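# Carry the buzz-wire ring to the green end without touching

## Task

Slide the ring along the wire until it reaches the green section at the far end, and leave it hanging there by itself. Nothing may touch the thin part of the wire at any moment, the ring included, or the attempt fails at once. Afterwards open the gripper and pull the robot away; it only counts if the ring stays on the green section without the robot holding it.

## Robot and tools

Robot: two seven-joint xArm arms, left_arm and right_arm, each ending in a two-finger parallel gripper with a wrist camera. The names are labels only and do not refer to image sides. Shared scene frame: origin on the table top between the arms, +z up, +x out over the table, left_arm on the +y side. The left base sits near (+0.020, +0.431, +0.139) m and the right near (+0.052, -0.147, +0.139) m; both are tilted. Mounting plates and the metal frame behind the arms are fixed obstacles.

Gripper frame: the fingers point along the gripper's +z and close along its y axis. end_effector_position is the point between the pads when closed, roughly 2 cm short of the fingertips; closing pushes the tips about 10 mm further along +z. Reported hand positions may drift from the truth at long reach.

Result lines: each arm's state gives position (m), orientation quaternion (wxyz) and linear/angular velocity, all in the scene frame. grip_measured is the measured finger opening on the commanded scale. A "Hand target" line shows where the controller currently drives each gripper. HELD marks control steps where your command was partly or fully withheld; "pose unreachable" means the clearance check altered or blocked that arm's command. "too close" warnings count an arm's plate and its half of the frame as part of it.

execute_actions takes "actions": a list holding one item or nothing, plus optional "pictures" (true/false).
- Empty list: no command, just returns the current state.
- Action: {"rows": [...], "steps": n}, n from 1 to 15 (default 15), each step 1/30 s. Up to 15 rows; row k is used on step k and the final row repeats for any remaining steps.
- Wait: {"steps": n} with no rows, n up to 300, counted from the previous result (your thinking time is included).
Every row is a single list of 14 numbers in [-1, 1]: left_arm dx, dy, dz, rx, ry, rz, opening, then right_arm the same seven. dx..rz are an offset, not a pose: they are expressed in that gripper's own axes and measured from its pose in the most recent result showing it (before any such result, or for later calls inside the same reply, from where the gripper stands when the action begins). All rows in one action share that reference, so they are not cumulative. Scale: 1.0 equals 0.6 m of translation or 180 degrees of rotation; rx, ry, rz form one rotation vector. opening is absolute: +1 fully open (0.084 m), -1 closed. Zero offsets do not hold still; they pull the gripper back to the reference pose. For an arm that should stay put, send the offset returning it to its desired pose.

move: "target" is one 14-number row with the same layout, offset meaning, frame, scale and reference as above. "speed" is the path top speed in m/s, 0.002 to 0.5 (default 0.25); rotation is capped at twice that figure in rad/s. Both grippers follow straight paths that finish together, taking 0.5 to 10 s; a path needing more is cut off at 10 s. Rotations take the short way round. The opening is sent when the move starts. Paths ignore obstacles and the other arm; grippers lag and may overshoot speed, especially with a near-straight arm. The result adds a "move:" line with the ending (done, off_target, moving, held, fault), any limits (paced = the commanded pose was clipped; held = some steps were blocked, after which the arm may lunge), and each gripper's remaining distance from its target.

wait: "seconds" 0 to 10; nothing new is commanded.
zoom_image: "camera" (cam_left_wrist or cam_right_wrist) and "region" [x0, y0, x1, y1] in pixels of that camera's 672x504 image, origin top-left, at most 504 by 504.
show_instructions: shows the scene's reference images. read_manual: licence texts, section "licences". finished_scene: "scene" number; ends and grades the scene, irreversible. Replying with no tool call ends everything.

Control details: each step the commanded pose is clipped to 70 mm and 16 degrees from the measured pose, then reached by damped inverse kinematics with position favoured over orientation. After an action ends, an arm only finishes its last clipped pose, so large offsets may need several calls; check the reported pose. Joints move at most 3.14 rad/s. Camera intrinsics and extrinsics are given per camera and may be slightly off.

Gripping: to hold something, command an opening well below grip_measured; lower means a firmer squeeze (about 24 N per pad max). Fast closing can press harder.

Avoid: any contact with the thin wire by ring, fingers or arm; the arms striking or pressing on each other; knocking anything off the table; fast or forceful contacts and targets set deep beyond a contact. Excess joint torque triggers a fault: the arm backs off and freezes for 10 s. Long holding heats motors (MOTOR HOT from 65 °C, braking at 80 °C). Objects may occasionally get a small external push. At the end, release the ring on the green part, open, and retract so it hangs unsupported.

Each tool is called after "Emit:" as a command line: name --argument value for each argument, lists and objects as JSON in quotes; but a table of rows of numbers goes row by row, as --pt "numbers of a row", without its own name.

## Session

Emit:
show_instructions

Emit:
execute_actions --actions '[]'

Reference images for this scene: manual page 1, manual page 2, manual page 3, manual page 4, manual page 5.

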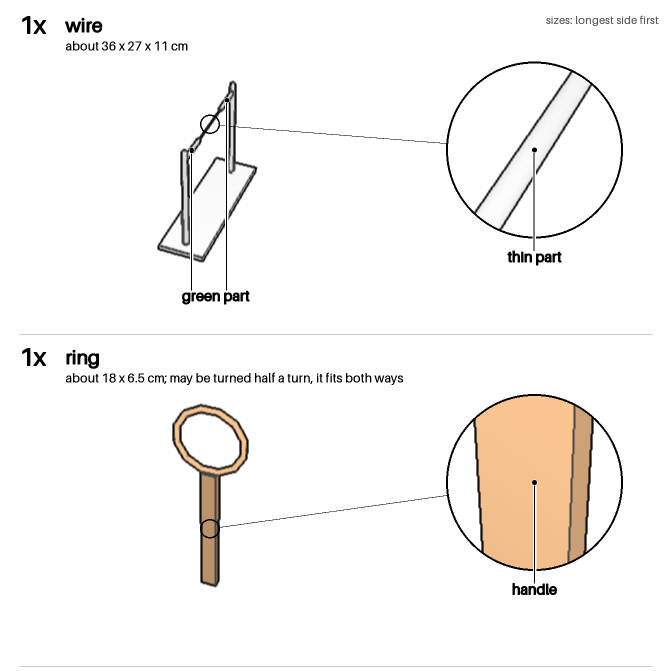

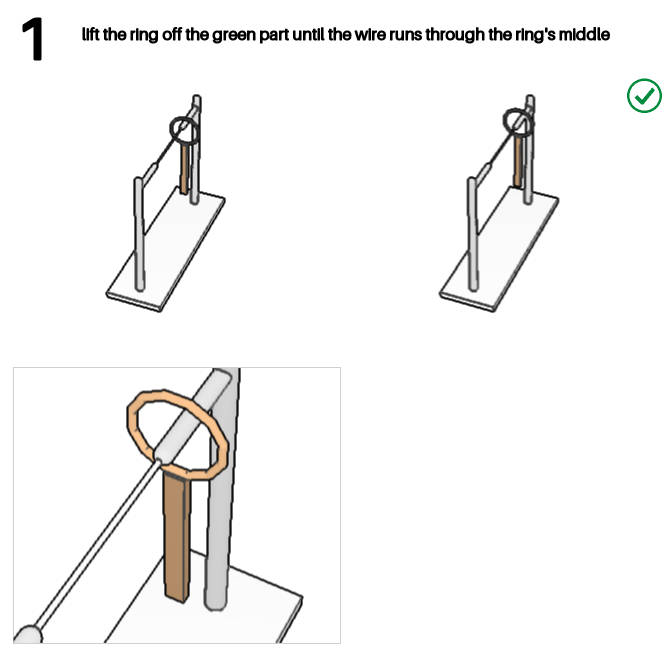

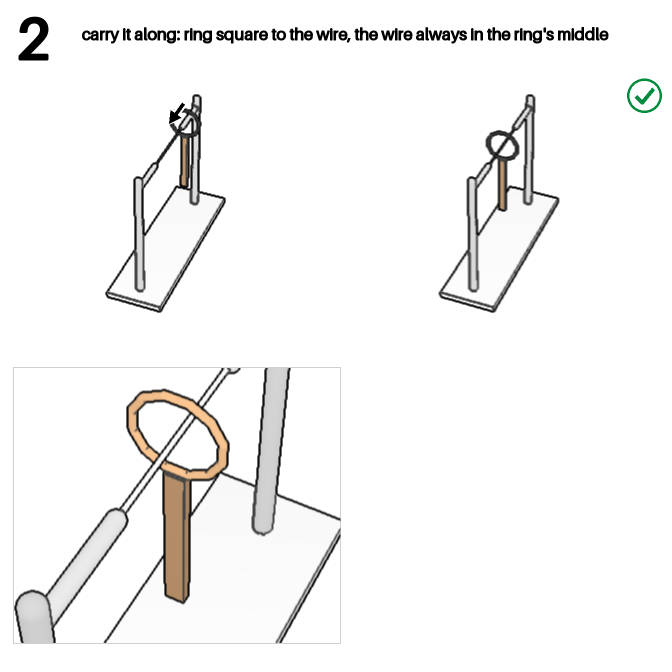

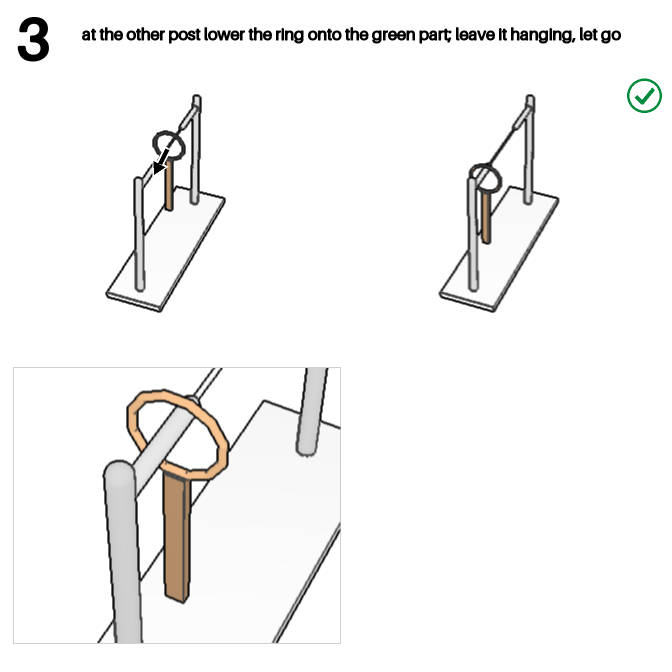

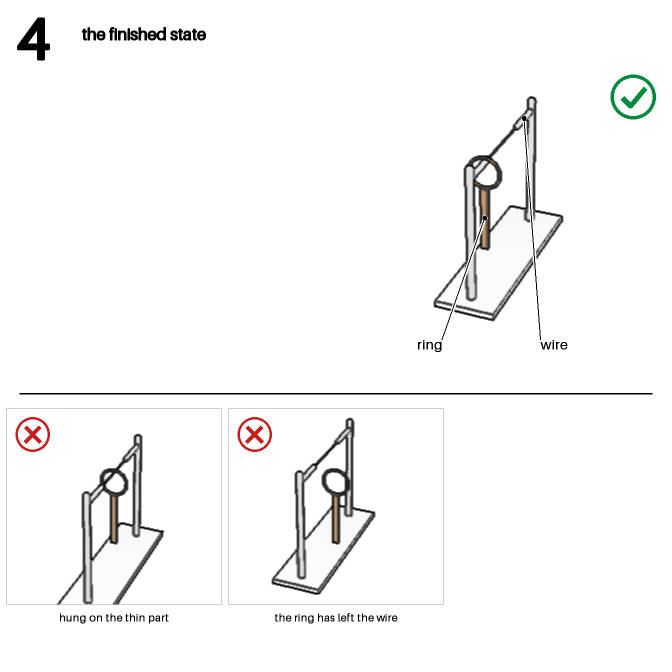

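Scene clock: 0.00 s of 4600.00 s.
left_arm: end_effector_position=(+0.6541, +0.0550, +0.2303) grip_measured=+1.00 end_effector_quat_wxyz=(+0.630, +0.728, +0.138, -0.233) end_effector_velocity=(-0.000, +0.000, -0.001) end_effector_angular_velocity=(+0.001, +0.001, -0.000) | right_arm: end_effector_position=(-0.0156, -0.6401, +0.1958) grip_measured=+1.00 end_effector_quat_wxyz=(+0.185, -0.363, +0.902, -0.143) end_effector_velocity=(-0.001, +0.000, +0.000) end_effector_angular_velocity=(+0.000, +0.002, -0.001)
Joint positions: left_arm=[-0.601  1.185 -0.083  2.074 -0.606  0.713 -0.248  0.084] | right_arm=[-1.986 -0.249 -0.739  0.851  0.998  1.76  -0.705  0.084]
Joint velocities: left_arm=[ 0.001  0.001  0.    -0.     0.    -0.    -0.     0.   ] | right_arm=[-0.     0.    -0.001  0.    -0.001 -0.001  0.     0.   ]
Hand target (left_arm): +0.654, +0.055, +0.230; +0.630, +0.728, +0.138, -0.233
Hand target (right_arm): -0.016, -0.640, +0.196; +0.185, -0.363, +0.902, -0.143
camera_calibration (this result's frames):
cam_left_wrist: T_world_to_cam=[[0.512022, -0.137708, 0.847862, -0.497674], [-0.844342, 0.100713, 0.526254, 0.489713], [-0.15786, -0.985339, -0.0647051, 0.302158], [0, 0, 0, 1]] pos_world=[0.716004, 0.179875, 0.183797]
cam_right_wrist: T_world_to_cam=[[-0.596644, 0.702305, -0.388308, 0.549399], [0.673765, 0.70124, 0.233029, 0.477691], [0.435955, -0.122593, -0.89158, 0.234187], [0, 0, 0, 1]] pos_world=[-0.0961508, -0.692113, 0.310816]

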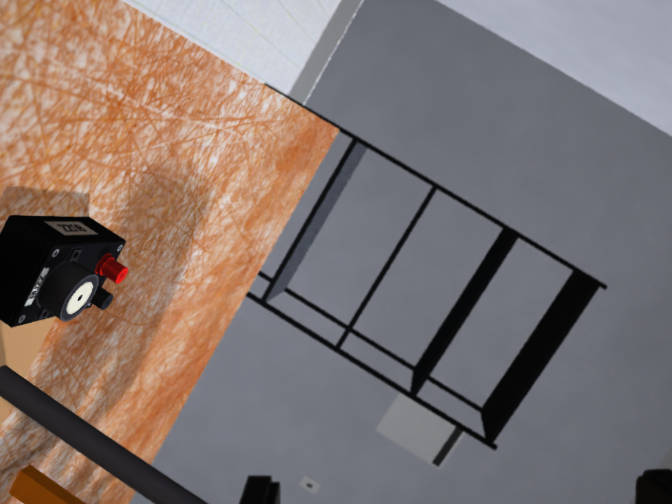

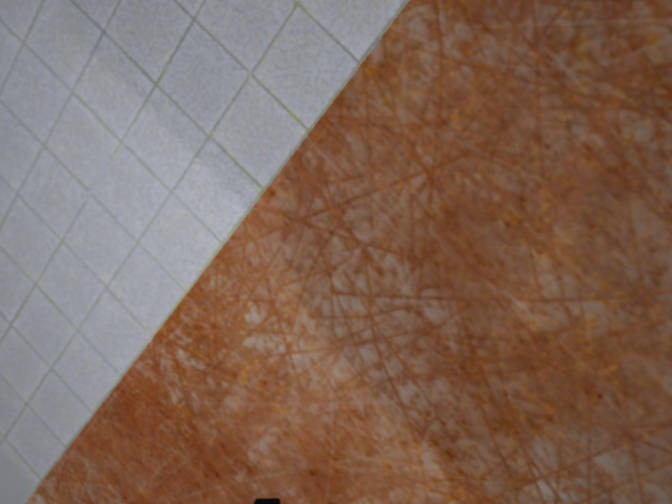

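Emit:
move --target '[-0.2120, 0.1562, -0.0833, 0, 0, 0, -1, -0.3530, 0.1462, -0.3928, 0, 0, -0.2778, 0.0]' --speed 0.25

Scene clock: 92.57 s of 4600.00 s.
left_arm: end_effector_position=(+0.6001, +0.1005, +0.3803) grip_measured=-1.00 end_effector_quat_wxyz=(+0.631, +0.727, +0.138, -0.233) end_effector_velocity=(+0.000, +0.000, +0.000) end_effector_angular_velocity=(-0.000, -0.000, +0.001) | right_arm: end_effector_position=(-0.0305, -0.3994, +0.4197) grip_measured=-0.01 end_effector_quat_wxyz=(-0.108, +0.710, -0.664, +0.208) end_effector_velocity=(-0.000, +0.000, -0.001) end_effector_angular_velocity=(-0.002, -0.011, +0.003)
Joint positions: left_arm=[-0.776  0.797 -0.092  1.652 -0.623  0.586 -0.407  0.   ] | right_arm=[-2.532  0.423 -1.139  1.242  0.398  2.445 -2.577  0.044]
Joint velocities: left_arm=[-0.    -0.001  0.    -0.     0.    -0.     0.     0.   ] | right_arm=[-0.005  0.007  0.009  0.003 -0.004  0.004 -0.009 -0.   ]
Hand target (left_arm): +0.600, +0.101, +0.380; +0.631, +0.727, +0.138, -0.233
Hand target (right_arm): -0.031, -0.399, +0.420; -0.108, +0.710, -0.664, +0.208
Off the commanded pose (left_arm): 0.000 m, 0 deg.
Off the commanded pose (right_arm): 0.001 m, 0 deg.
After step 90, 87.13 s passed at rest.
move: done
camera_calibration (this result's frames):
cam_left_wrist: T_world_to_cam=[[0.513346, -0.136562, 0.847247, -0.591649], [-0.843557, 0.101191, 0.52742, 0.359711], [-0.15776, -0.98545, -0.0632515, 0.347628], [0, 0, 0, 1]] pos_world=[0.661998, 0.225374, 0.333542]
cam_right_wrist: T_world_to_cam=[[-0.899219, -0.0855125, -0.429061, 0.151661], [-0.0231818, 0.988647, -0.148455, 0.520345], [0.436885, -0.123547, -0.890993, 0.469194], [0, 0, 0, 1]] pos_world=[-0.0565449, -0.443501, 0.560368]

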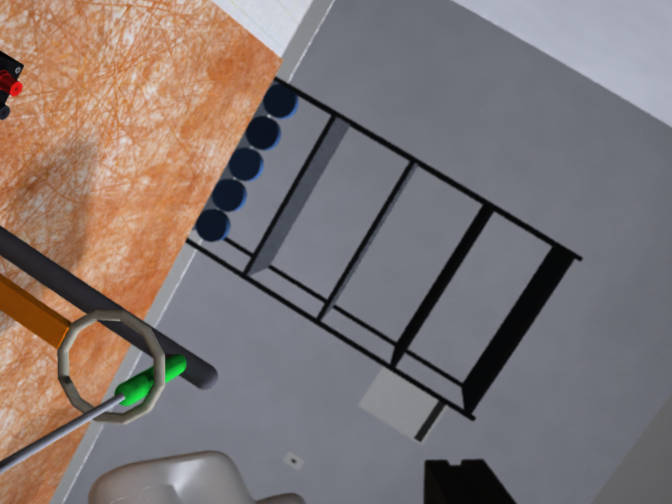

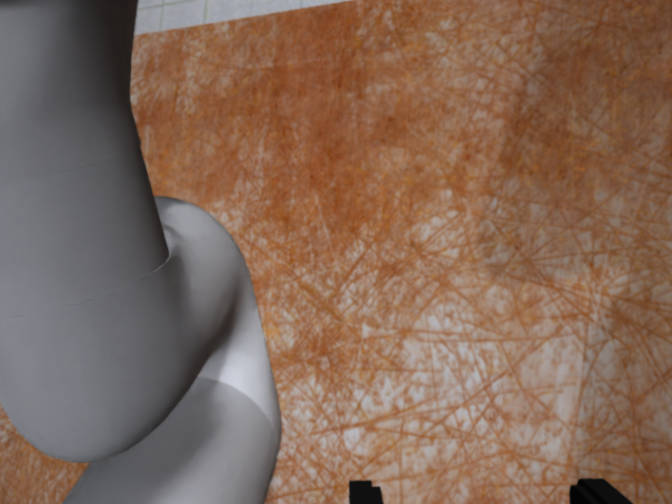

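Emit:
move --target '[-0.3627, -0.0585, 0.046, 0.2618, 0.1219, 0.1322, -1, -0.5798, -0.3125, 0.1637, 0, 0, -0.333, 0.0]' --speed 0.25

Scene clock: 109.80 s of 4600.00 s.
left_arm: end_effector_position=(+0.3916, +0.1001, +0.4601) grip_measured=-1.00 end_effector_quat_wxyz=(+0.291, +0.957, +0.000, -0.001) end_effector_velocity=(-0.008, -0.003, +0.006) end_effector_angular_velocity=(-0.005, -0.010, -0.013) | right_arm: end_effector_position=(+0.1690, -0.0498, +0.3585) grip_measured=-0.01 end_effector_quat_wxyz=(+0.011, +0.947, -0.219, +0.235) end_effector_velocity=(+0.002, +0.001, -0.001) end_effector_angular_velocity=(-0.003, +0.002, -0.003)
Joint positions: left_arm=[-1.643  0.785  0.356  1.609  0.232  1.028 -1.222  0.   ] | right_arm=[-3.423  0.76  -0.886  0.944 -0.153  1.607 -4.227  0.044]
Joint velocities: left_arm=[-0.01   0.002 -0.009  0.003  0.001  0.002  0.     0.   ] | right_arm=[-0.006  0.004 -0.001  0.001 -0.001 -0.001 -0.003 -0.   ]
Hand target (left_arm): +0.391, +0.100, +0.461; +0.291, +0.957, -0.001, -0.001
Hand target (right_arm): +0.169, -0.050, +0.358; +0.011, +0.947, -0.219, +0.235
Off the commanded pose (left_arm): 0.001 m, 0 deg.
Off the commanded pose (right_arm): 0.001 m, 0 deg.
After step 90, 11.63 s passed at rest.
move: done
camera_calibration (this result's frames):
cam_left_wrist: T_world_to_cam=[[0.0159551, -0.812697, 0.582468, -0.168001], [-0.9998, -0.00592784, 0.0191158, 0.447483], [-0.0120826, -0.582656, -0.812629, 0.566803], [0, 0, 0, 1]] pos_world=[0.456923, 0.19637, 0.549902]
cam_right_wrist: T_world_to_cam=[[-0.428296, -0.899527, -0.0861055, 0.091586], [-0.789174, 0.418759, -0.449272, 0.379182], [0.44019, -0.124469, -0.889236, 0.369524], [0, 0, 0, 1]] pos_world=[0.175806, -0.0304073, 0.506836]

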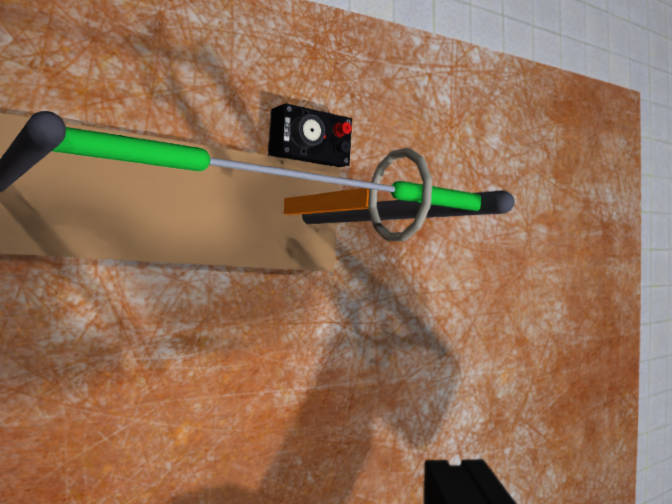

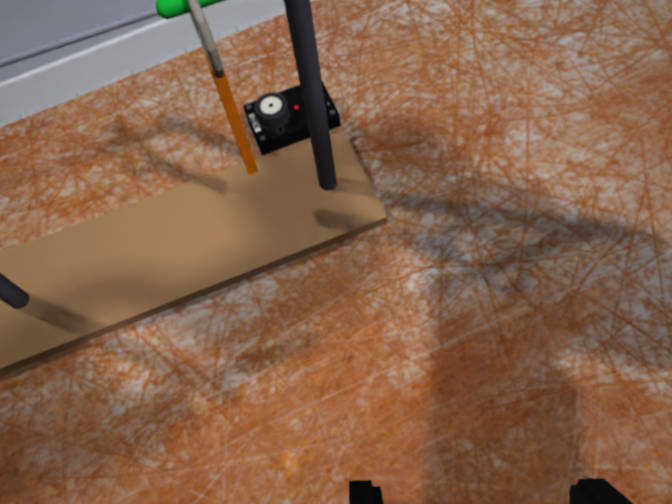

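Emit:
move --target '[0, 0, 0, 0, 0, 0, -1, 0.1623, -0.2305, 0.4755, 0.0922, 0.3416, -0.0886, 0.0]' --speed 0.18

Scene clock: 142.63 s of 4600.00 s.
left_arm: end_effector_position=(+0.3916, +0.1001, +0.4601) grip_measured=-1.00 end_effector_quat_wxyz=(+0.291, +0.957, +0.000, -0.001) end_effector_velocity=(+0.000, -0.000, -0.000) end_effector_angular_velocity=(+0.000, -0.000, -0.000) | right_arm: end_effector_position=(+0.4289, -0.0000, +0.1590) grip_measured=-0.01 end_effector_quat_wxyz=(+0.021, +0.708, -0.020, +0.706) end_effector_velocity=(+0.001, -0.000, -0.002) end_effector_angular_velocity=(-0.004, -0.003, +0.001)
Joint positions: left_arm=[-1.643  0.785  0.356  1.609  0.232  1.028 -1.222  0.   ] | right_arm=[-3.578  1.852 -0.667  0.627 -0.999  0.743 -3.657  0.044]
Joint velocities: left_arm=[0. 0. 0. 0. 0. 0. 0. 0.] | right_arm=[-0.001  0.007  0.004  0.001 -0.003 -0.001  0.005  0.   ]
Hand target (left_arm): +0.392, +0.100, +0.460; +0.291, +0.957, +0.000, -0.001
Hand target (right_arm): +0.429, -0.000, +0.159; +0.021, +0.708, -0.020, +0.706
Off the commanded pose (left_arm): 0.000 m, 0 deg.
Off the commanded pose (right_arm): 0.001 m, 0 deg.
After step 90, 26.20 s passed at rest.
move: done
camera_calibration (this result's frames):
cam_left_wrist: T_world_to_cam=[[0.0159517, -0.812696, 0.582469, -0.168002], [-0.9998, -0.00592488, 0.019114, 0.447482], [-0.0120828, -0.582657, -0.812628, 0.566804], [0, 0, 0, 1]] pos_world=[0.456921, 0.196369, 0.549903]
cam_right_wrist: T_world_to_cam=[[-0.0592989, -0.998196, -0.00939754, 0.0600397], [-0.00216043, 0.00954242, -0.999952, 0.223812], [0.998238, -0.0592757, -0.00272239, -0.296425], [0, 0, 0, 1]] pos_world=[0.299947, 0.0402249, 0.223559]

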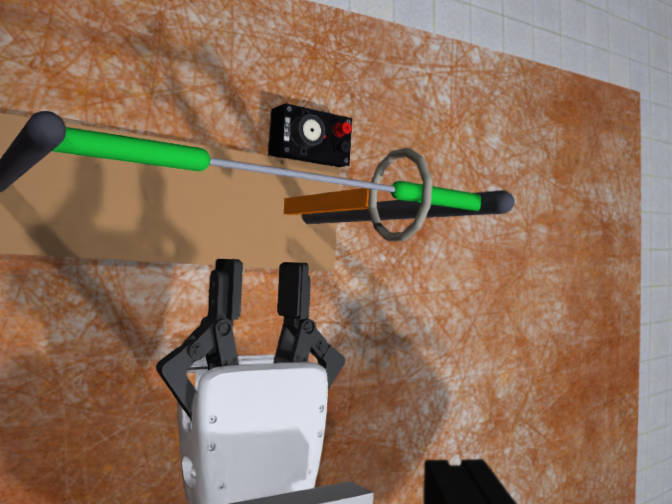

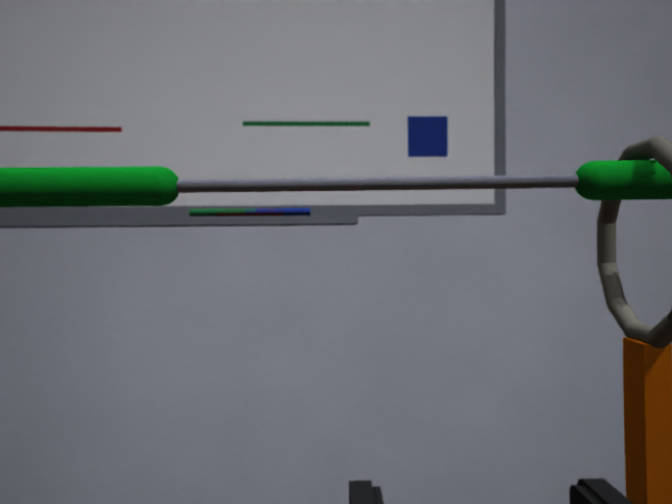

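Emit:
move --target '[0, 0, 0, 0, 0, 0, -1, 0, 0.1083, 0.04, 0, 0, 0, 0.0]' --speed 0.06

Scene clock: 158.10 s of 4600.00 s.
left_arm: end_effector_position=(+0.3916, +0.1001, +0.4601) grip_measured=-1.00 end_effector_quat_wxyz=(+0.291, +0.957, +0.000, -0.001) end_effector_velocity=(-0.000, +0.000, -0.000) end_effector_angular_velocity=(-0.000, +0.002, +0.000) | right_arm: end_effector_position=(+0.4489, -0.0662, +0.1590) grip_measured=-0.01 end_effector_quat_wxyz=(+0.021, +0.708, -0.020, +0.706) end_effector_velocity=(+0.001, -0.001, +0.000) end_effector_angular_velocity=(+0.002, +0.000, -0.000)
Joint positions: left_arm=[-1.643  0.785  0.356  1.609  0.232  1.028 -1.222  0.   ] | right_arm=[-3.501  1.844 -0.681  0.435 -1.115  0.619 -3.513  0.044]
Joint velocities: left_arm=[ 0.    -0.     0.    -0.    -0.001  0.    -0.     0.   ] | right_arm=[ 0.001  0.    -0.002 -0.004 -0.003 -0.003  0.005 -0.   ]
Hand target (left_arm): +0.392, +0.100, +0.460; +0.291, +0.957, +0.000, -0.001
Hand target (right_arm): +0.449, -0.066, +0.159; +0.021, +0.708, -0.020, +0.706
Off the commanded pose (left_arm): 0.000 m, 0 deg.
Off the commanded pose (right_arm): 0.000 m, 0 deg.
After step 90, 10.97 s passed at rest.
move: done
camera_calibration (this result's frames):
cam_left_wrist: T_world_to_cam=[[0.0159517, -0.812696, 0.582469, -0.168002], [-0.9998, -0.00592492, 0.019114, 0.447482], [-0.0120828, -0.582657, -0.812628, 0.566803], [0, 0, 0, 1]] pos_world=[0.456921, 0.196369, 0.549903]
cam_right_wrist: T_world_to_cam=[[-0.059528, -0.998181, -0.00950409, -0.00468412], [-0.00254666, 0.00967281, -0.99995, 0.224659], [0.998223, -0.0595009, -0.00311783, -0.320269], [0, 0, 0, 1]] pos_world=[0.319993, -0.025905, 0.223605]

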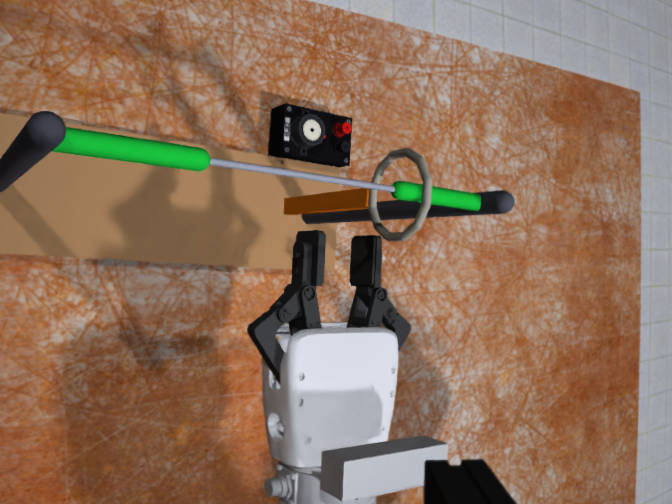

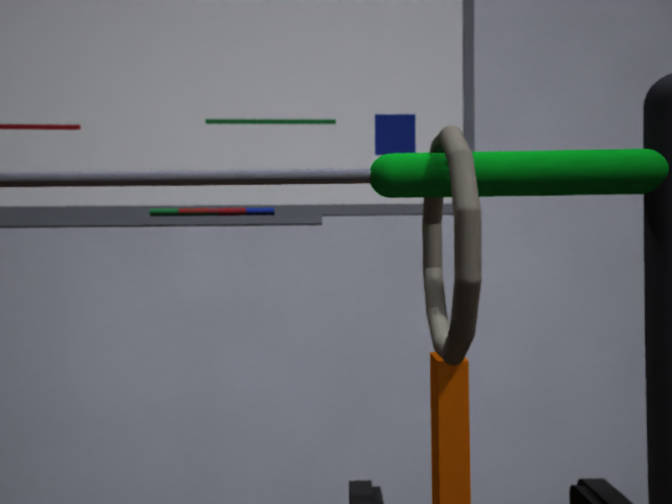

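Emit:
move --target '[0, 0, 0, 0, 0, 0, -1, 0, 0, 0.0717, 0, 0, 0, 0.0]' --speed 0.04

Scene clock: 163.90 s of 4600.00 s.
left_arm: end_effector_position=(+0.3916, +0.1001, +0.4601) grip_measured=-1.00 end_effector_quat_wxyz=(+0.291, +0.957, +0.000, -0.001) end_effector_velocity=(-0.001, -0.000, +0.001) end_effector_angular_velocity=(-0.001, -0.001, -0.001) | right_arm: end_effector_position=(+0.4917, -0.0688, +0.1588) grip_measured=-0.01 end_effector_quat_wxyz=(+0.021, +0.708, -0.020, +0.705) end_effector_velocity=(+0.001, +0.000, -0.001) end_effector_angular_velocity=(-0.000, +0.003, +0.001)
Joint positions: left_arm=[-1.643  0.785  0.356  1.609  0.232  1.028 -1.222  0.   ] | right_arm=[-3.55   2.018 -0.792  0.482 -1.262  0.47  -3.397  0.044]
Joint velocities: left_arm=[-0.002  0.    -0.    -0.    -0.001  0.    -0.     0.   ] | right_arm=[-0.002  0.004 -0.001  0.002 -0.004 -0.005  0.004 -0.   ]
Hand target (left_arm): +0.392, +0.100, +0.460; +0.291, +0.957, +0.000, -0.001
Hand target (right_arm): +0.492, -0.069, +0.159; +0.021, +0.708, -0.020, +0.705
Off the commanded pose (left_arm): 0.000 m, 0 deg.
Off the commanded pose (right_arm): 0.000 m, 0 deg.
After step 90, 1.40 s passed at rest.
move: done
camera_calibration (this result's frames):
cam_left_wrist: T_world_to_cam=[[0.0159516, -0.812696, 0.582469, -0.168002], [-0.9998, -0.00592479, 0.019114, 0.447482], [-0.0120829, -0.582657, -0.812628, 0.566804], [0, 0, 0, 1]] pos_world=[0.456921, 0.196369, 0.549903]
cam_right_wrist: T_world_to_cam=[[-0.0598036, -0.998166, -0.00936857, -0.00462507], [-0.00287766, 0.00955772, -0.99995, 0.22477], [0.998206, -0.0597737, -0.00344397, -0.363102], [0, 0, 0, 1]] pos_world=[0.362821, -0.0284688, 0.223465]

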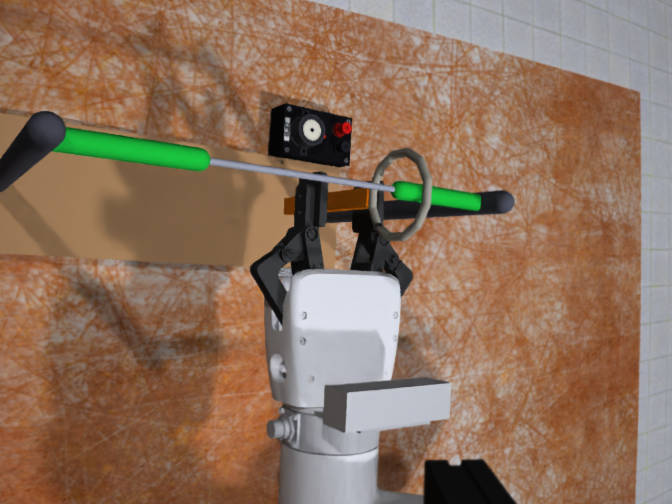

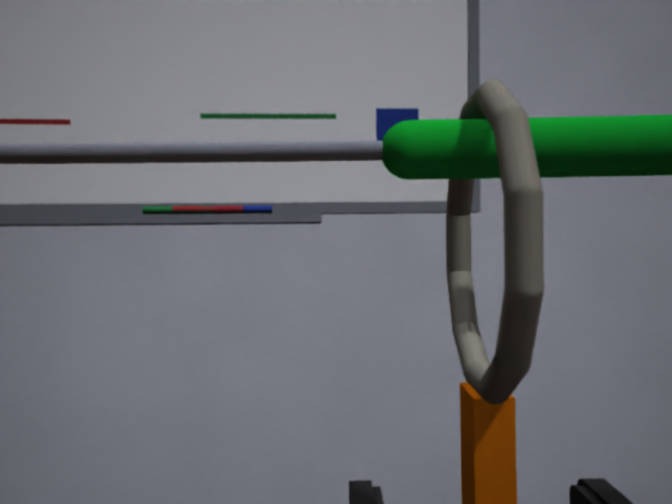

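Emit:
execute_actions --actions '[{"rows": [[0,0,0,0,0,0,-1,0,0,0,0,0,0,-0.1],[0,0,0,0,0,0,-1,0,0,0,0,0,0,-0.2],[0,0,0,0,0,0,-1,0,0,0,0,0,0,-0.3],[0,0,0,0,0,0,-1,0,0,0,0,0,0,-0.4],[0,0,0,0,0,0,-1,0,0,0,0,0,0,-0.5],[0,0,0,0,0,0,-1,0,0,0,0,0,0,-0.55],[0,0,0,0,0,0,-1,0,0,0,0,0,0,-0.6],[0,0,0,0,0,0,-1,0,0,0,0,0,0,-0.65],[0,0,0,0,0,0,-1,0,0,0,0,0,0,-0.68],[0,0,0,0,0,0,-1,0,0,0,0,0,0,-0.70]], "steps": 15}]' --pictures false

Emit:
execute_actions --actions '[{"rows": [[0,0,0,0,0,0,-1,0,0,0,0,0,0,-0.72],[0,0,0,0,0,0,-1,0,0,0,0,0,0,-0.74],[0,0,0,0,0,0,-1,0,0,0,0,0,0,-0.76],[0,0,0,0,0,0,-1,0,0,0,0,0,0,-0.78],[0,0,0,0,0,0,-1,0,0,0,0,0,0,-0.80],[0,0,0,0,0,0,-1,0,0,0,0,0,0,-0.82],[0,0,0,0,0,0,-1,0,0,0,0,0,0,-0.84],[0,0,0,0,0,0,-1,0,0,0,0,0,0,-0.86],[0,0,0,0,0,0,-1,0,0,0,0,0,0,-0.88],[0,0,0,0,0,0,-1,0,0,0,0,0,0,-0.90],[0,0,0,0,0,0,-1,0,0,0,0,0,0,-0.92],[0,0,0,0,0,0,-1,0,0,0,0,0,0,-0.95]], "steps": 15}]'

Emit:
move --target '[0, 0, 0, 0, 0, 0, -1, 0.0333, 0, 0, 0, 0, 0, -0.95]' --speed 0.03

Scene clock: 192.00 s of 4600.00 s.
left_arm: end_effector_position=(+0.3916, +0.1001, +0.4601) grip_measured=-1.00 end_effector_quat_wxyz=(+0.291, +0.957, +0.000, -0.001) end_effector_velocity=(+0.000, +0.000, +0.000) end_effector_angular_velocity=(-0.001, -0.000, +0.000) | right_arm: end_effector_position=(+0.4917, -0.0688, +0.1588) grip_measured=-0.72 end_effector_quat_wxyz=(+0.021, +0.708, -0.020, +0.705) end_effector_velocity=(+0.000, +0.001, +0.001) end_effector_angular_velocity=(+0.000, -0.001, +0.001)
Joint positions: left_arm=[-1.643  0.785  0.356  1.609  0.232  1.028 -1.222  0.   ] | right_arm=[-3.55   2.018 -0.792  0.482 -1.262  0.47  -3.397  0.012]
Joint velocities: left_arm=[ 0.    -0.001 -0.     0.     0.    -0.     0.     0.   ] | right_arm=[-0.    -0.    -0.001  0.001 -0.     0.001 -0.001 -0.001]
Hand target (left_arm): +0.392, +0.100, +0.460; +0.291, +0.957, +0.000, -0.001
Hand target (right_arm): +0.492, -0.069, +0.159; +0.021, +0.708, -0.020, +0.705
Off the commanded pose (left_arm): 0.000 m, 0 deg.
Off the commanded pose (right_arm): 0.000 m, 0 deg.
Steps of this call (steps 1 to 90: nothing new was sent; then 24.60 s passed at rest; steps 91 to 105: all 15 steps of this action). Readings (end_effector_position):
91: left_arm (+0.3916, +0.1001, +0.4601) | right_arm (+0.4918, -0.0688, +0.1588)
92: left_arm (+0.3916, +0.1001, +0.4601) | right_arm (+0.4918, -0.0688, +0.1588)
94: left_arm (+0.3916, +0.1001, +0.4601) | right_arm (+0.4918, -0.0688, +0.1588)
98: left_arm (+0.3916, +0.1001, +0.4601) | right_arm (+0.4917, -0.0688, +0.1588)
105: the state above

Scene clock: 192.50 s of 4600.00 s.
left_arm: end_effector_position=(+0.3916, +0.1001, +0.4601) grip_measured=-1.00 end_effector_quat_wxyz=(+0.291, +0.957, +0.000, -0.001) end_effector_velocity=(+0.000, -0.000, -0.001) end_effector_angular_velocity=(+0.001, +0.001, -0.000) | right_arm: end_effector_position=(+0.4917, -0.0688, +0.1588) grip_measured=-0.82 end_effector_quat_wxyz=(+0.021, +0.708, -0.020, +0.705) end_effector_velocity=(-0.000, +0.001, +0.000) end_effector_angular_velocity=(+0.002, -0.001, +0.000)
Joint positions: left_arm=[-1.643  0.785  0.356  1.609  0.232  1.028 -1.222  0.   ] | right_arm=[-3.55   2.018 -0.792  0.482 -1.262  0.47  -3.397  0.008]
Joint velocities: left_arm=[ 0.001  0.001 -0.     0.    -0.    -0.     0.     0.   ] | right_arm=[ 0.    -0.    -0.001  0.001  0.002  0.001 -0.     0.   ]
Hand target (left_arm): +0.392, +0.100, +0.460; +0.291, +0.957, +0.000, -0.001
Hand target (right_arm): +0.492, -0.069, +0.159; +0.021, +0.708, -0.020, +0.705
Off the commanded pose (left_arm): 0.000 m, 0 deg.
Off the commanded pose (right_arm): 0.000 m, 0 deg.
Steps of this call (steps 1 to 15: all 15 steps of this action). Readings (end_effector_position):
1: left_arm (+0.3916, +0.1001, +0.4601) | right_arm (+0.4917, -0.0688, +0.1588)
2: left_arm (+0.3916, +0.1001, +0.4601) | right_arm (+0.4917, -0.0688, +0.1588)
4: left_arm (+0.3916, +0.1001, +0.4601) | right_arm (+0.4917, -0.0688, +0.1588)
8: left_arm (+0.3916, +0.1001, +0.4601) | right_arm (+0.4917, -0.0688, +0.1588)
15: the state above
camera_calibration (this result's frames):
cam_left_wrist: T_world_to_cam=[[0.0159513, -0.812696, 0.582469, -0.168002], [-0.9998, -0.0059245, 0.0191139, 0.447482], [-0.0120829, -0.582658, -0.812628, 0.566803], [0, 0, 0, 1]] pos_world=[0.456921, 0.196369, 0.549903]
cam_right_wrist: T_world_to_cam=[[-0.0597997, -0.998166, -0.00937081, -0.00462469], [-0.00287181, 0.0095596, -0.99995, 0.224769], [0.998206, -0.0597698, -0.00343821, -0.363103], [0, 0, 0, 1]] pos_world=[0.362821, -0.0284675, 0.223466]

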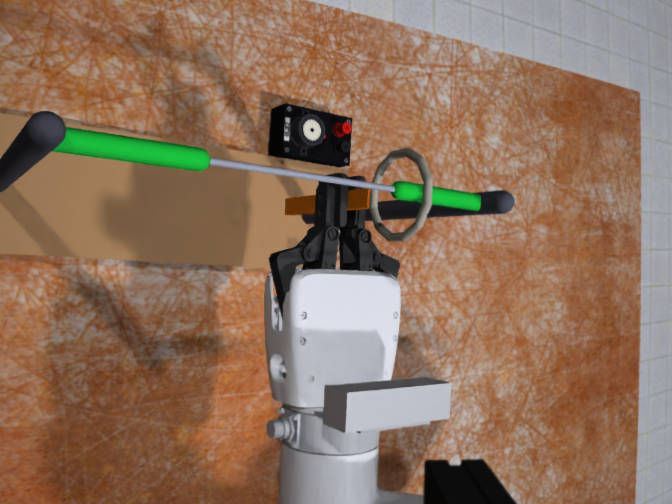

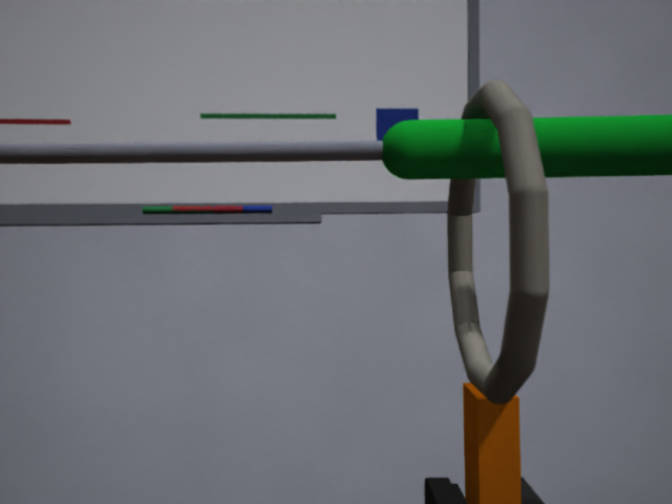

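Scene clock: 193.70 s of 4600.00 s.
left_arm: end_effector_position=(+0.3916, +0.1001, +0.4601) grip_measured=-1.00 end_effector_quat_wxyz=(+0.291, +0.957, +0.000, -0.001) end_effector_velocity=(+0.001, +0.000, -0.001) end_effector_angular_velocity=(+0.001, +0.000, +0.000) | right_arm: end_effector_position=(+0.4918, -0.0688, +0.1787) grip_measured=-0.82 end_effector_quat_wxyz=(+0.021, +0.708, -0.020, +0.705) end_effector_velocity=(+0.000, -0.002, +0.001) end_effector_angular_velocity=(-0.001, -0.000, -0.003)
Joint positions: left_arm=[-1.643  0.785  0.356  1.609  0.232  1.028 -1.222  0.   ] | right_arm=[-3.527  1.982 -0.842  0.46  -1.277  0.459 -3.446  0.008]
Joint velocities: left_arm=[ 0.001  0.    -0.     0.     0.001  0.     0.     0.   ] | right_arm=[ 0.001 -0.002 -0.003 -0.003  0.     0.    -0.004 -0.   ]
Hand target (left_arm): +0.392, +0.100, +0.460; +0.291, +0.957, +0.000, -0.001
Hand target (right_arm): +0.492, -0.069, +0.179; +0.021, +0.708, -0.020, +0.705
Off the commanded pose (left_arm): 0.000 m, 0 deg.
Off the commanded pose (right_arm): 0.000 m, 0 deg.
move: done
camera_calibration (this result's frames):
cam_left_wrist: T_world_to_cam=[[0.0159516, -0.812696, 0.582469, -0.168002], [-0.9998, -0.0059248, 0.019114, 0.447482], [-0.0120829, -0.582657, -0.812628, 0.566803], [0, 0, 0, 1]] pos_world=[0.456921, 0.196369, 0.549903]
cam_right_wrist: T_world_to_cam=[[-0.0597321, -0.998171, -0.00928986, -0.00445913], [-0.0028484, 0.00947687, -0.999951, 0.244624], [0.99821, -0.0597028, -0.00340927, -0.363087], [0, 0, 0, 1]] pos_world=[0.362868, -0.0284466, 0.243333]

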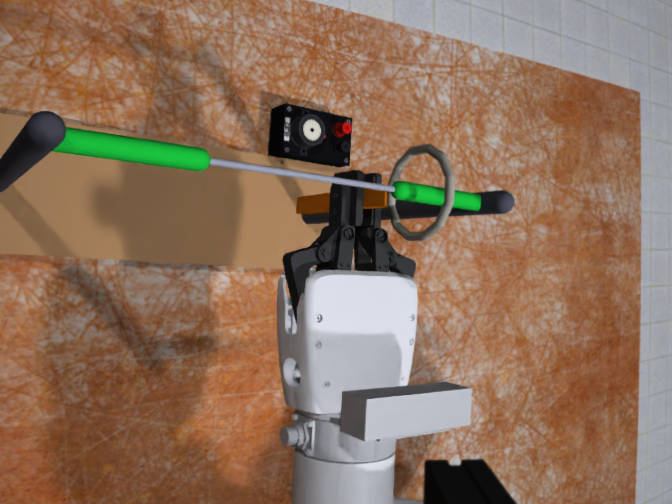

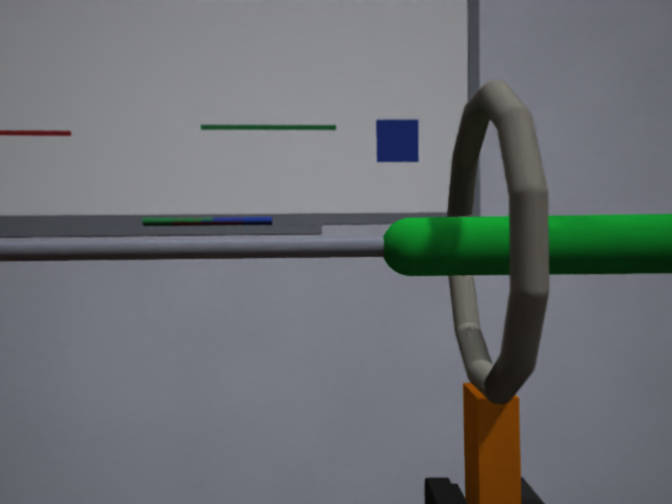

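Emit:
move --target '[0, 0, 0, 0, 0, 0, -1, 0, -0.0833, 0, 0, 0, 0, -0.95]' --speed 0.03

Scene clock: 202.60 s of 4600.00 s.
left_arm: end_effector_position=(+0.3916, +0.1001, +0.4601) grip_measured=-1.00 end_effector_quat_wxyz=(+0.291, +0.957, +0.000, -0.001) end_effector_velocity=(+0.000, +0.000, -0.000) end_effector_angular_velocity=(-0.000, +0.001, +0.001) | right_arm: end_effector_position=(+0.4947, -0.0189, +0.1786) grip_measured=-0.82 end_effector_quat_wxyz=(+0.021, +0.708, -0.020, +0.705) end_effector_velocity=(+0.001, -0.000, -0.001) end_effector_angular_velocity=(-0.002, +0.001, -0.002)
Joint positions: left_arm=[-1.643  0.785  0.356  1.609  0.232  1.028 -1.222  0.   ] | right_arm=[-3.614  2.    -0.866  0.604 -1.185  0.521 -3.561  0.008]
Joint velocities: left_arm=[ 0.001 -0.001  0.     0.    -0.     0.    -0.     0.   ] | right_arm=[-0.005  0.001 -0.001  0.002  0.001  0.002 -0.002  0.   ]
Hand target (left_arm): +0.392, +0.100, +0.460; +0.291, +0.957, +0.000, -0.001
Hand target (right_arm): +0.495, -0.019, +0.179; +0.021, +0.708, -0.020, +0.705
Off the commanded pose (left_arm): 0.000 m, 0 deg.
Off the commanded pose (right_arm): 0.000 m, 0 deg.
After step 90, 3.93 s passed at rest.
move: done
camera_calibration (this result's frames):
cam_left_wrist: T_world_to_cam=[[0.0159517, -0.812696, 0.582469, -0.168002], [-0.9998, -0.00592484, 0.0191142, 0.447482], [-0.012083, -0.582658, -0.812628, 0.566804], [0, 0, 0, 1]] pos_world=[0.456921, 0.196369, 0.549903]
cam_right_wrist: T_world_to_cam=[[-0.0594413, -0.998189, -0.00919357, 0.0453038], [-0.00267819, 0.0093693, -0.999953, 0.244005], [0.998228, -0.0594139, -0.00323026, -0.363094], [0, 0, 0, 1]] pos_world=[0.365797, 0.0213628, 0.243237]

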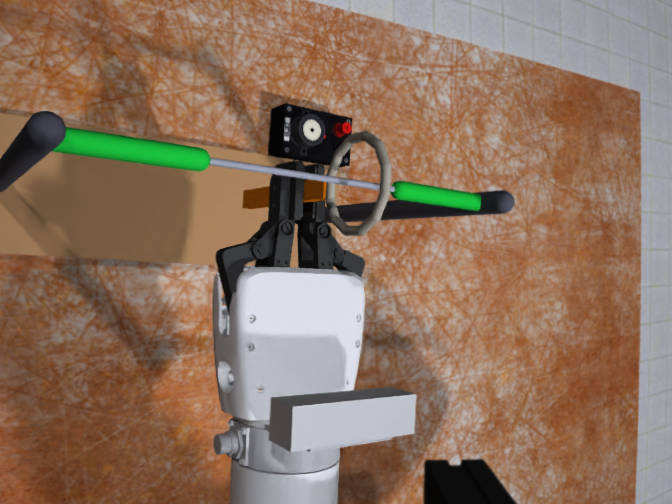

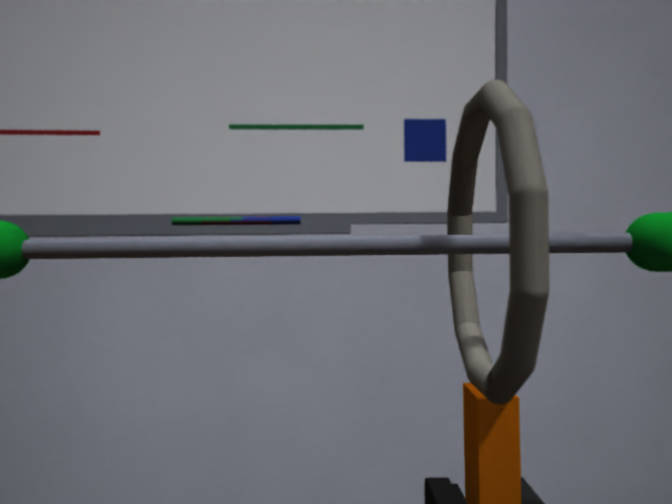

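Emit:
move --target '[0, 0, 0, 0, 0, 0, -1, 0, -0.12, 0, 0, 0, 0, -0.95]' --speed 0.04

Scene clock: 211.90 s of 4600.00 s.
left_arm: end_effector_position=(+0.3916, +0.1001, +0.4601) grip_measured=-1.00 end_effector_quat_wxyz=(+0.291, +0.957, +0.000, -0.001) end_effector_velocity=(+0.000, +0.000, -0.000) end_effector_angular_velocity=(+0.001, +0.000, +0.000) | right_arm: end_effector_position=(+0.4990, +0.0529, +0.1785) grip_measured=-0.82 end_effector_quat_wxyz=(+0.021, +0.708, -0.020, +0.706) end_effector_velocity=(+0.000, +0.000, +0.000) end_effector_angular_velocity=(-0.002, -0.001, -0.001)
Joint positions: left_arm=[-1.643  0.785  0.356  1.609  0.232  1.028 -1.222  0.   ] | right_arm=[-3.746  2.039 -0.901  0.831 -1.073  0.612 -3.708  0.008]
Joint velocities: left_arm=[ 0. -0.  0. -0.  0.  0. -0.  0.] | right_arm=[-0.001  0.001 -0.     0.002  0.     0.002 -0.002 -0.   ]
Hand target (left_arm): +0.392, +0.100, +0.460; +0.291, +0.957, +0.000, -0.001
Hand target (right_arm): +0.499, +0.053, +0.178; +0.021, +0.708, -0.020, +0.706
Off the commanded pose (left_arm): 0.000 m, 0 deg.
Off the commanded pose (right_arm): 0.000 m, 0 deg.
After step 90, 4.17 s passed at rest.
move: done
camera_calibration (this result's frames):
cam_left_wrist: T_world_to_cam=[[0.0159518, -0.812696, 0.58247, -0.168002], [-0.9998, -0.00592487, 0.0191143, 0.447482], [-0.012083, -0.582658, -0.812628, 0.566804], [0, 0, 0, 1]] pos_world=[0.456921, 0.196369, 0.549903]
cam_right_wrist: T_world_to_cam=[[-0.0591095, -0.99821, -0.00906718, 0.117067], [-0.0024103, 0.00922575, -0.999955, 0.243106], [0.998249, -0.059085, -0.00295131, -0.363141], [0, 0, 0, 1]] pos_world=[0.37001, 0.0931589, 0.243084]

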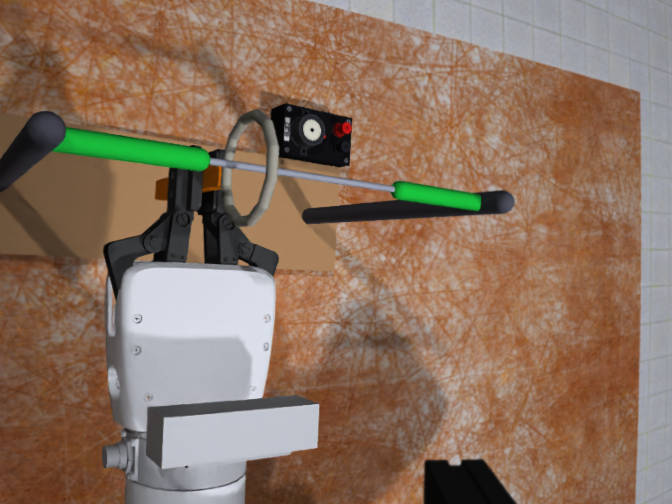

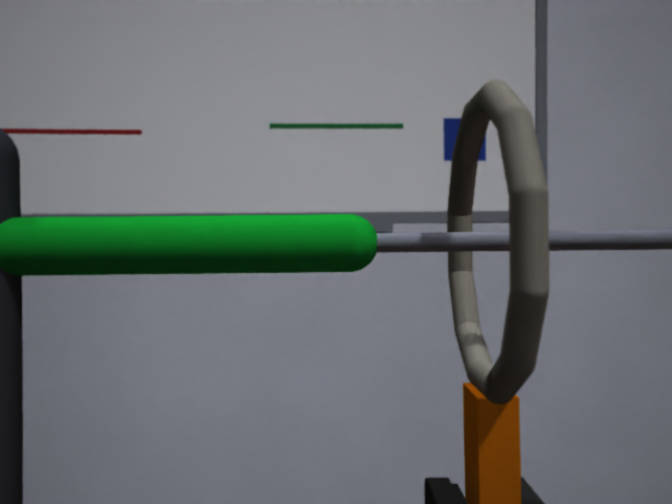

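Emit:
move --target '[0, 0, 0, 0, 0, 0, -1, 0, -0.098, 0, 0, 0, 0, -0.95]' --speed 0.035

Scene clock: 217.17 s of 4600.00 s.
left_arm: end_effector_position=(+0.3916, +0.1001, +0.4601) grip_measured=-1.00 end_effector_quat_wxyz=(+0.291, +0.957, +0.000, -0.001) end_effector_velocity=(-0.001, -0.000, +0.001) end_effector_angular_velocity=(+0.000, -0.002, -0.001) | right_arm: end_effector_position=(+0.5024, +0.1115, +0.1784) grip_measured=-0.82 end_effector_quat_wxyz=(+0.021, +0.708, -0.020, +0.706) end_effector_velocity=(+0.000, +0.001, +0.000) end_effector_angular_velocity=(+0.000, -0.000, -0.000)
Joint positions: left_arm=[-1.643  0.785  0.356  1.609  0.232  1.028 -1.222  0.   ] | right_arm=[-3.861  2.082 -0.935  1.035 -0.996  0.69  -3.818  0.008]
Joint velocities: left_arm=[-0.002  0.     0.    -0.     0.     0.     0.     0.   ] | right_arm=[-0.003  0.001 -0.001  0.005  0.002  0.002 -0.002  0.   ]
Hand target (left_arm): +0.392, +0.100, +0.460; +0.291, +0.957, +0.000, -0.001
Hand target (right_arm): +0.502, +0.112, +0.178; +0.021, +0.708, -0.020, +0.706
Off the commanded pose (left_arm): 0.000 m, 0 deg.
Off the commanded pose (right_arm): 0.000 m, 0 deg.
After step 90, 0.30 s passed at rest.
move: done
camera_calibration (this result's frames):
cam_left_wrist: T_world_to_cam=[[0.0159517, -0.812696, 0.582469, -0.168002], [-0.9998, -0.00592469, 0.0191144, 0.447482], [-0.0120833, -0.582658, -0.812628, 0.566804], [0, 0, 0, 1]] pos_world=[0.456921, 0.196369, 0.549903]
cam_right_wrist: T_world_to_cam=[[-0.0588457, -0.998227, -0.00900022, 0.17565], [-0.0021934, 0.00914511, -0.999956, 0.24237], [0.998265, -0.0588233, -0.00272766, -0.363192], [0, 0, 0, 1]] pos_world=[0.37343, 0.151757, 0.24295]

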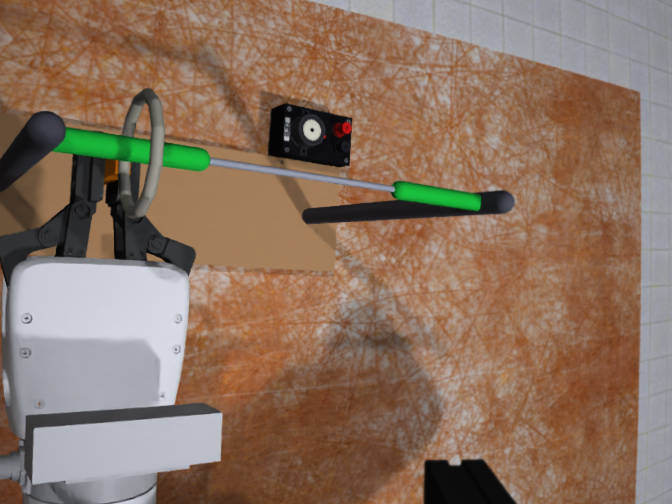

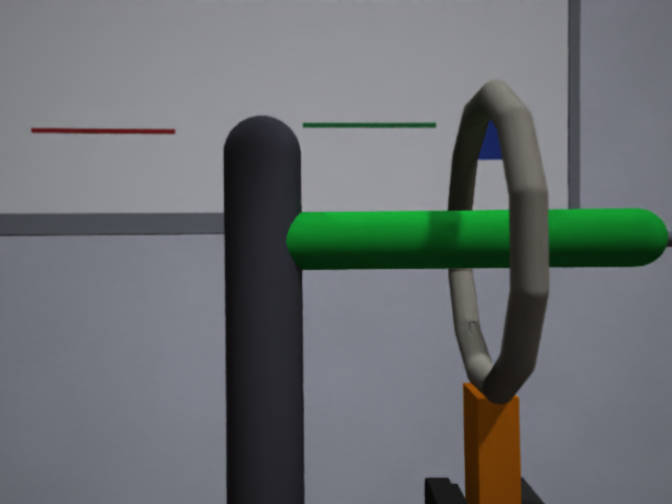

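Emit:
move --target '[0, 0, 0, 0, 0, 0, -1, -0.030, 0, 0, 0, 0, 0, -0.95]' --speed 0.02

Scene clock: 227.10 s of 4600.00 s.
left_arm: end_effector_position=(+0.3916, +0.1001, +0.4601) grip_measured=-1.00 end_effector_quat_wxyz=(+0.291, +0.957, +0.000, -0.001) end_effector_velocity=(-0.000, +0.000, +0.000) end_effector_angular_velocity=(-0.000, -0.001, -0.000) | right_arm: end_effector_position=(+0.5022, +0.1117, +0.1606) grip_measured=-0.82 end_effector_quat_wxyz=(+0.020, +0.708, -0.020, +0.705) end_effector_velocity=(+0.000, +0.000, +0.000) end_effector_angular_velocity=(+0.003, -0.002, +0.000)
Joint positions: left_arm=[-1.643  0.785  0.356  1.609  0.232  1.028 -1.222  0.   ] | right_arm=[-3.891  2.095 -0.913  1.054 -1.014  0.713 -3.776  0.008]
Joint velocities: left_arm=[-0.001 -0.    -0.    -0.     0.     0.    -0.     0.   ] | right_arm=[-0.001  0.     0.     0.002 -0.002  0.003  0.005 -0.   ]
Hand target (left_arm): +0.392, +0.100, +0.460; +0.291, +0.957, +0.000, -0.001
Hand target (right_arm): +0.502, +0.112, +0.160; +0.021, +0.708, -0.020, +0.706
Off the commanded pose (left_arm): 0.000 m, 0 deg.
Off the commanded pose (right_arm): 0.000 m, 0 deg.
joint sent to its limit (right arm) — the command would take joint 2 (shoulder) past its upper limit, so that joint was sent only as far as its limit.
After step 90, 5.77 s passed at rest.
move: done
camera_calibration (this result's frames):
cam_left_wrist: T_world_to_cam=[[0.0159516, -0.812696, 0.582469, -0.168002], [-0.9998, -0.00592447, 0.0191144, 0.447482], [-0.0120834, -0.582658, -0.812628, 0.566804], [0, 0, 0, 1]] pos_world=[0.456921, 0.196369, 0.549903]
cam_right_wrist: T_world_to_cam=[[-0.0586439, -0.998232, -0.00971315, 0.175622], [-0.00291332, 0.00990099, -0.999947, 0.22484], [0.998275, -0.0586125, -0.0034888, -0.362909], [0, 0, 0, 1]] pos_world=[0.373237, 0.151814, 0.225268]

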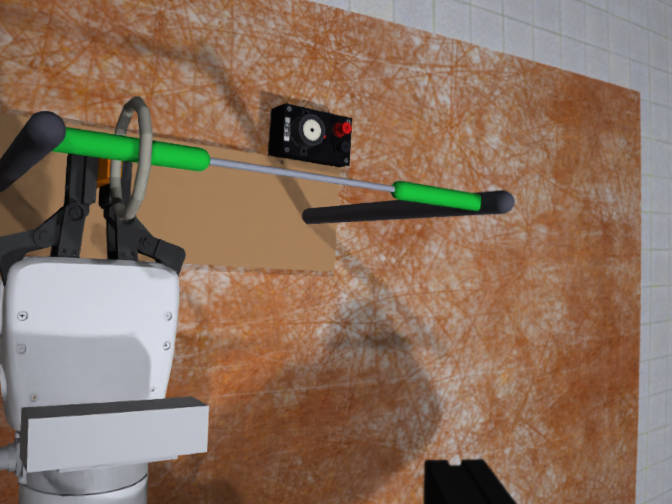

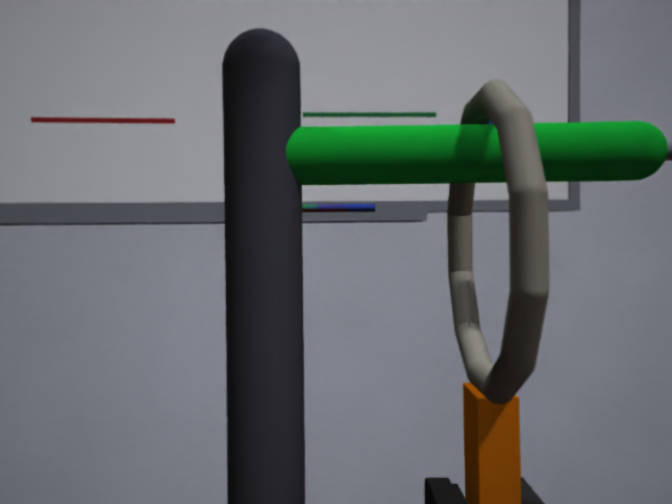

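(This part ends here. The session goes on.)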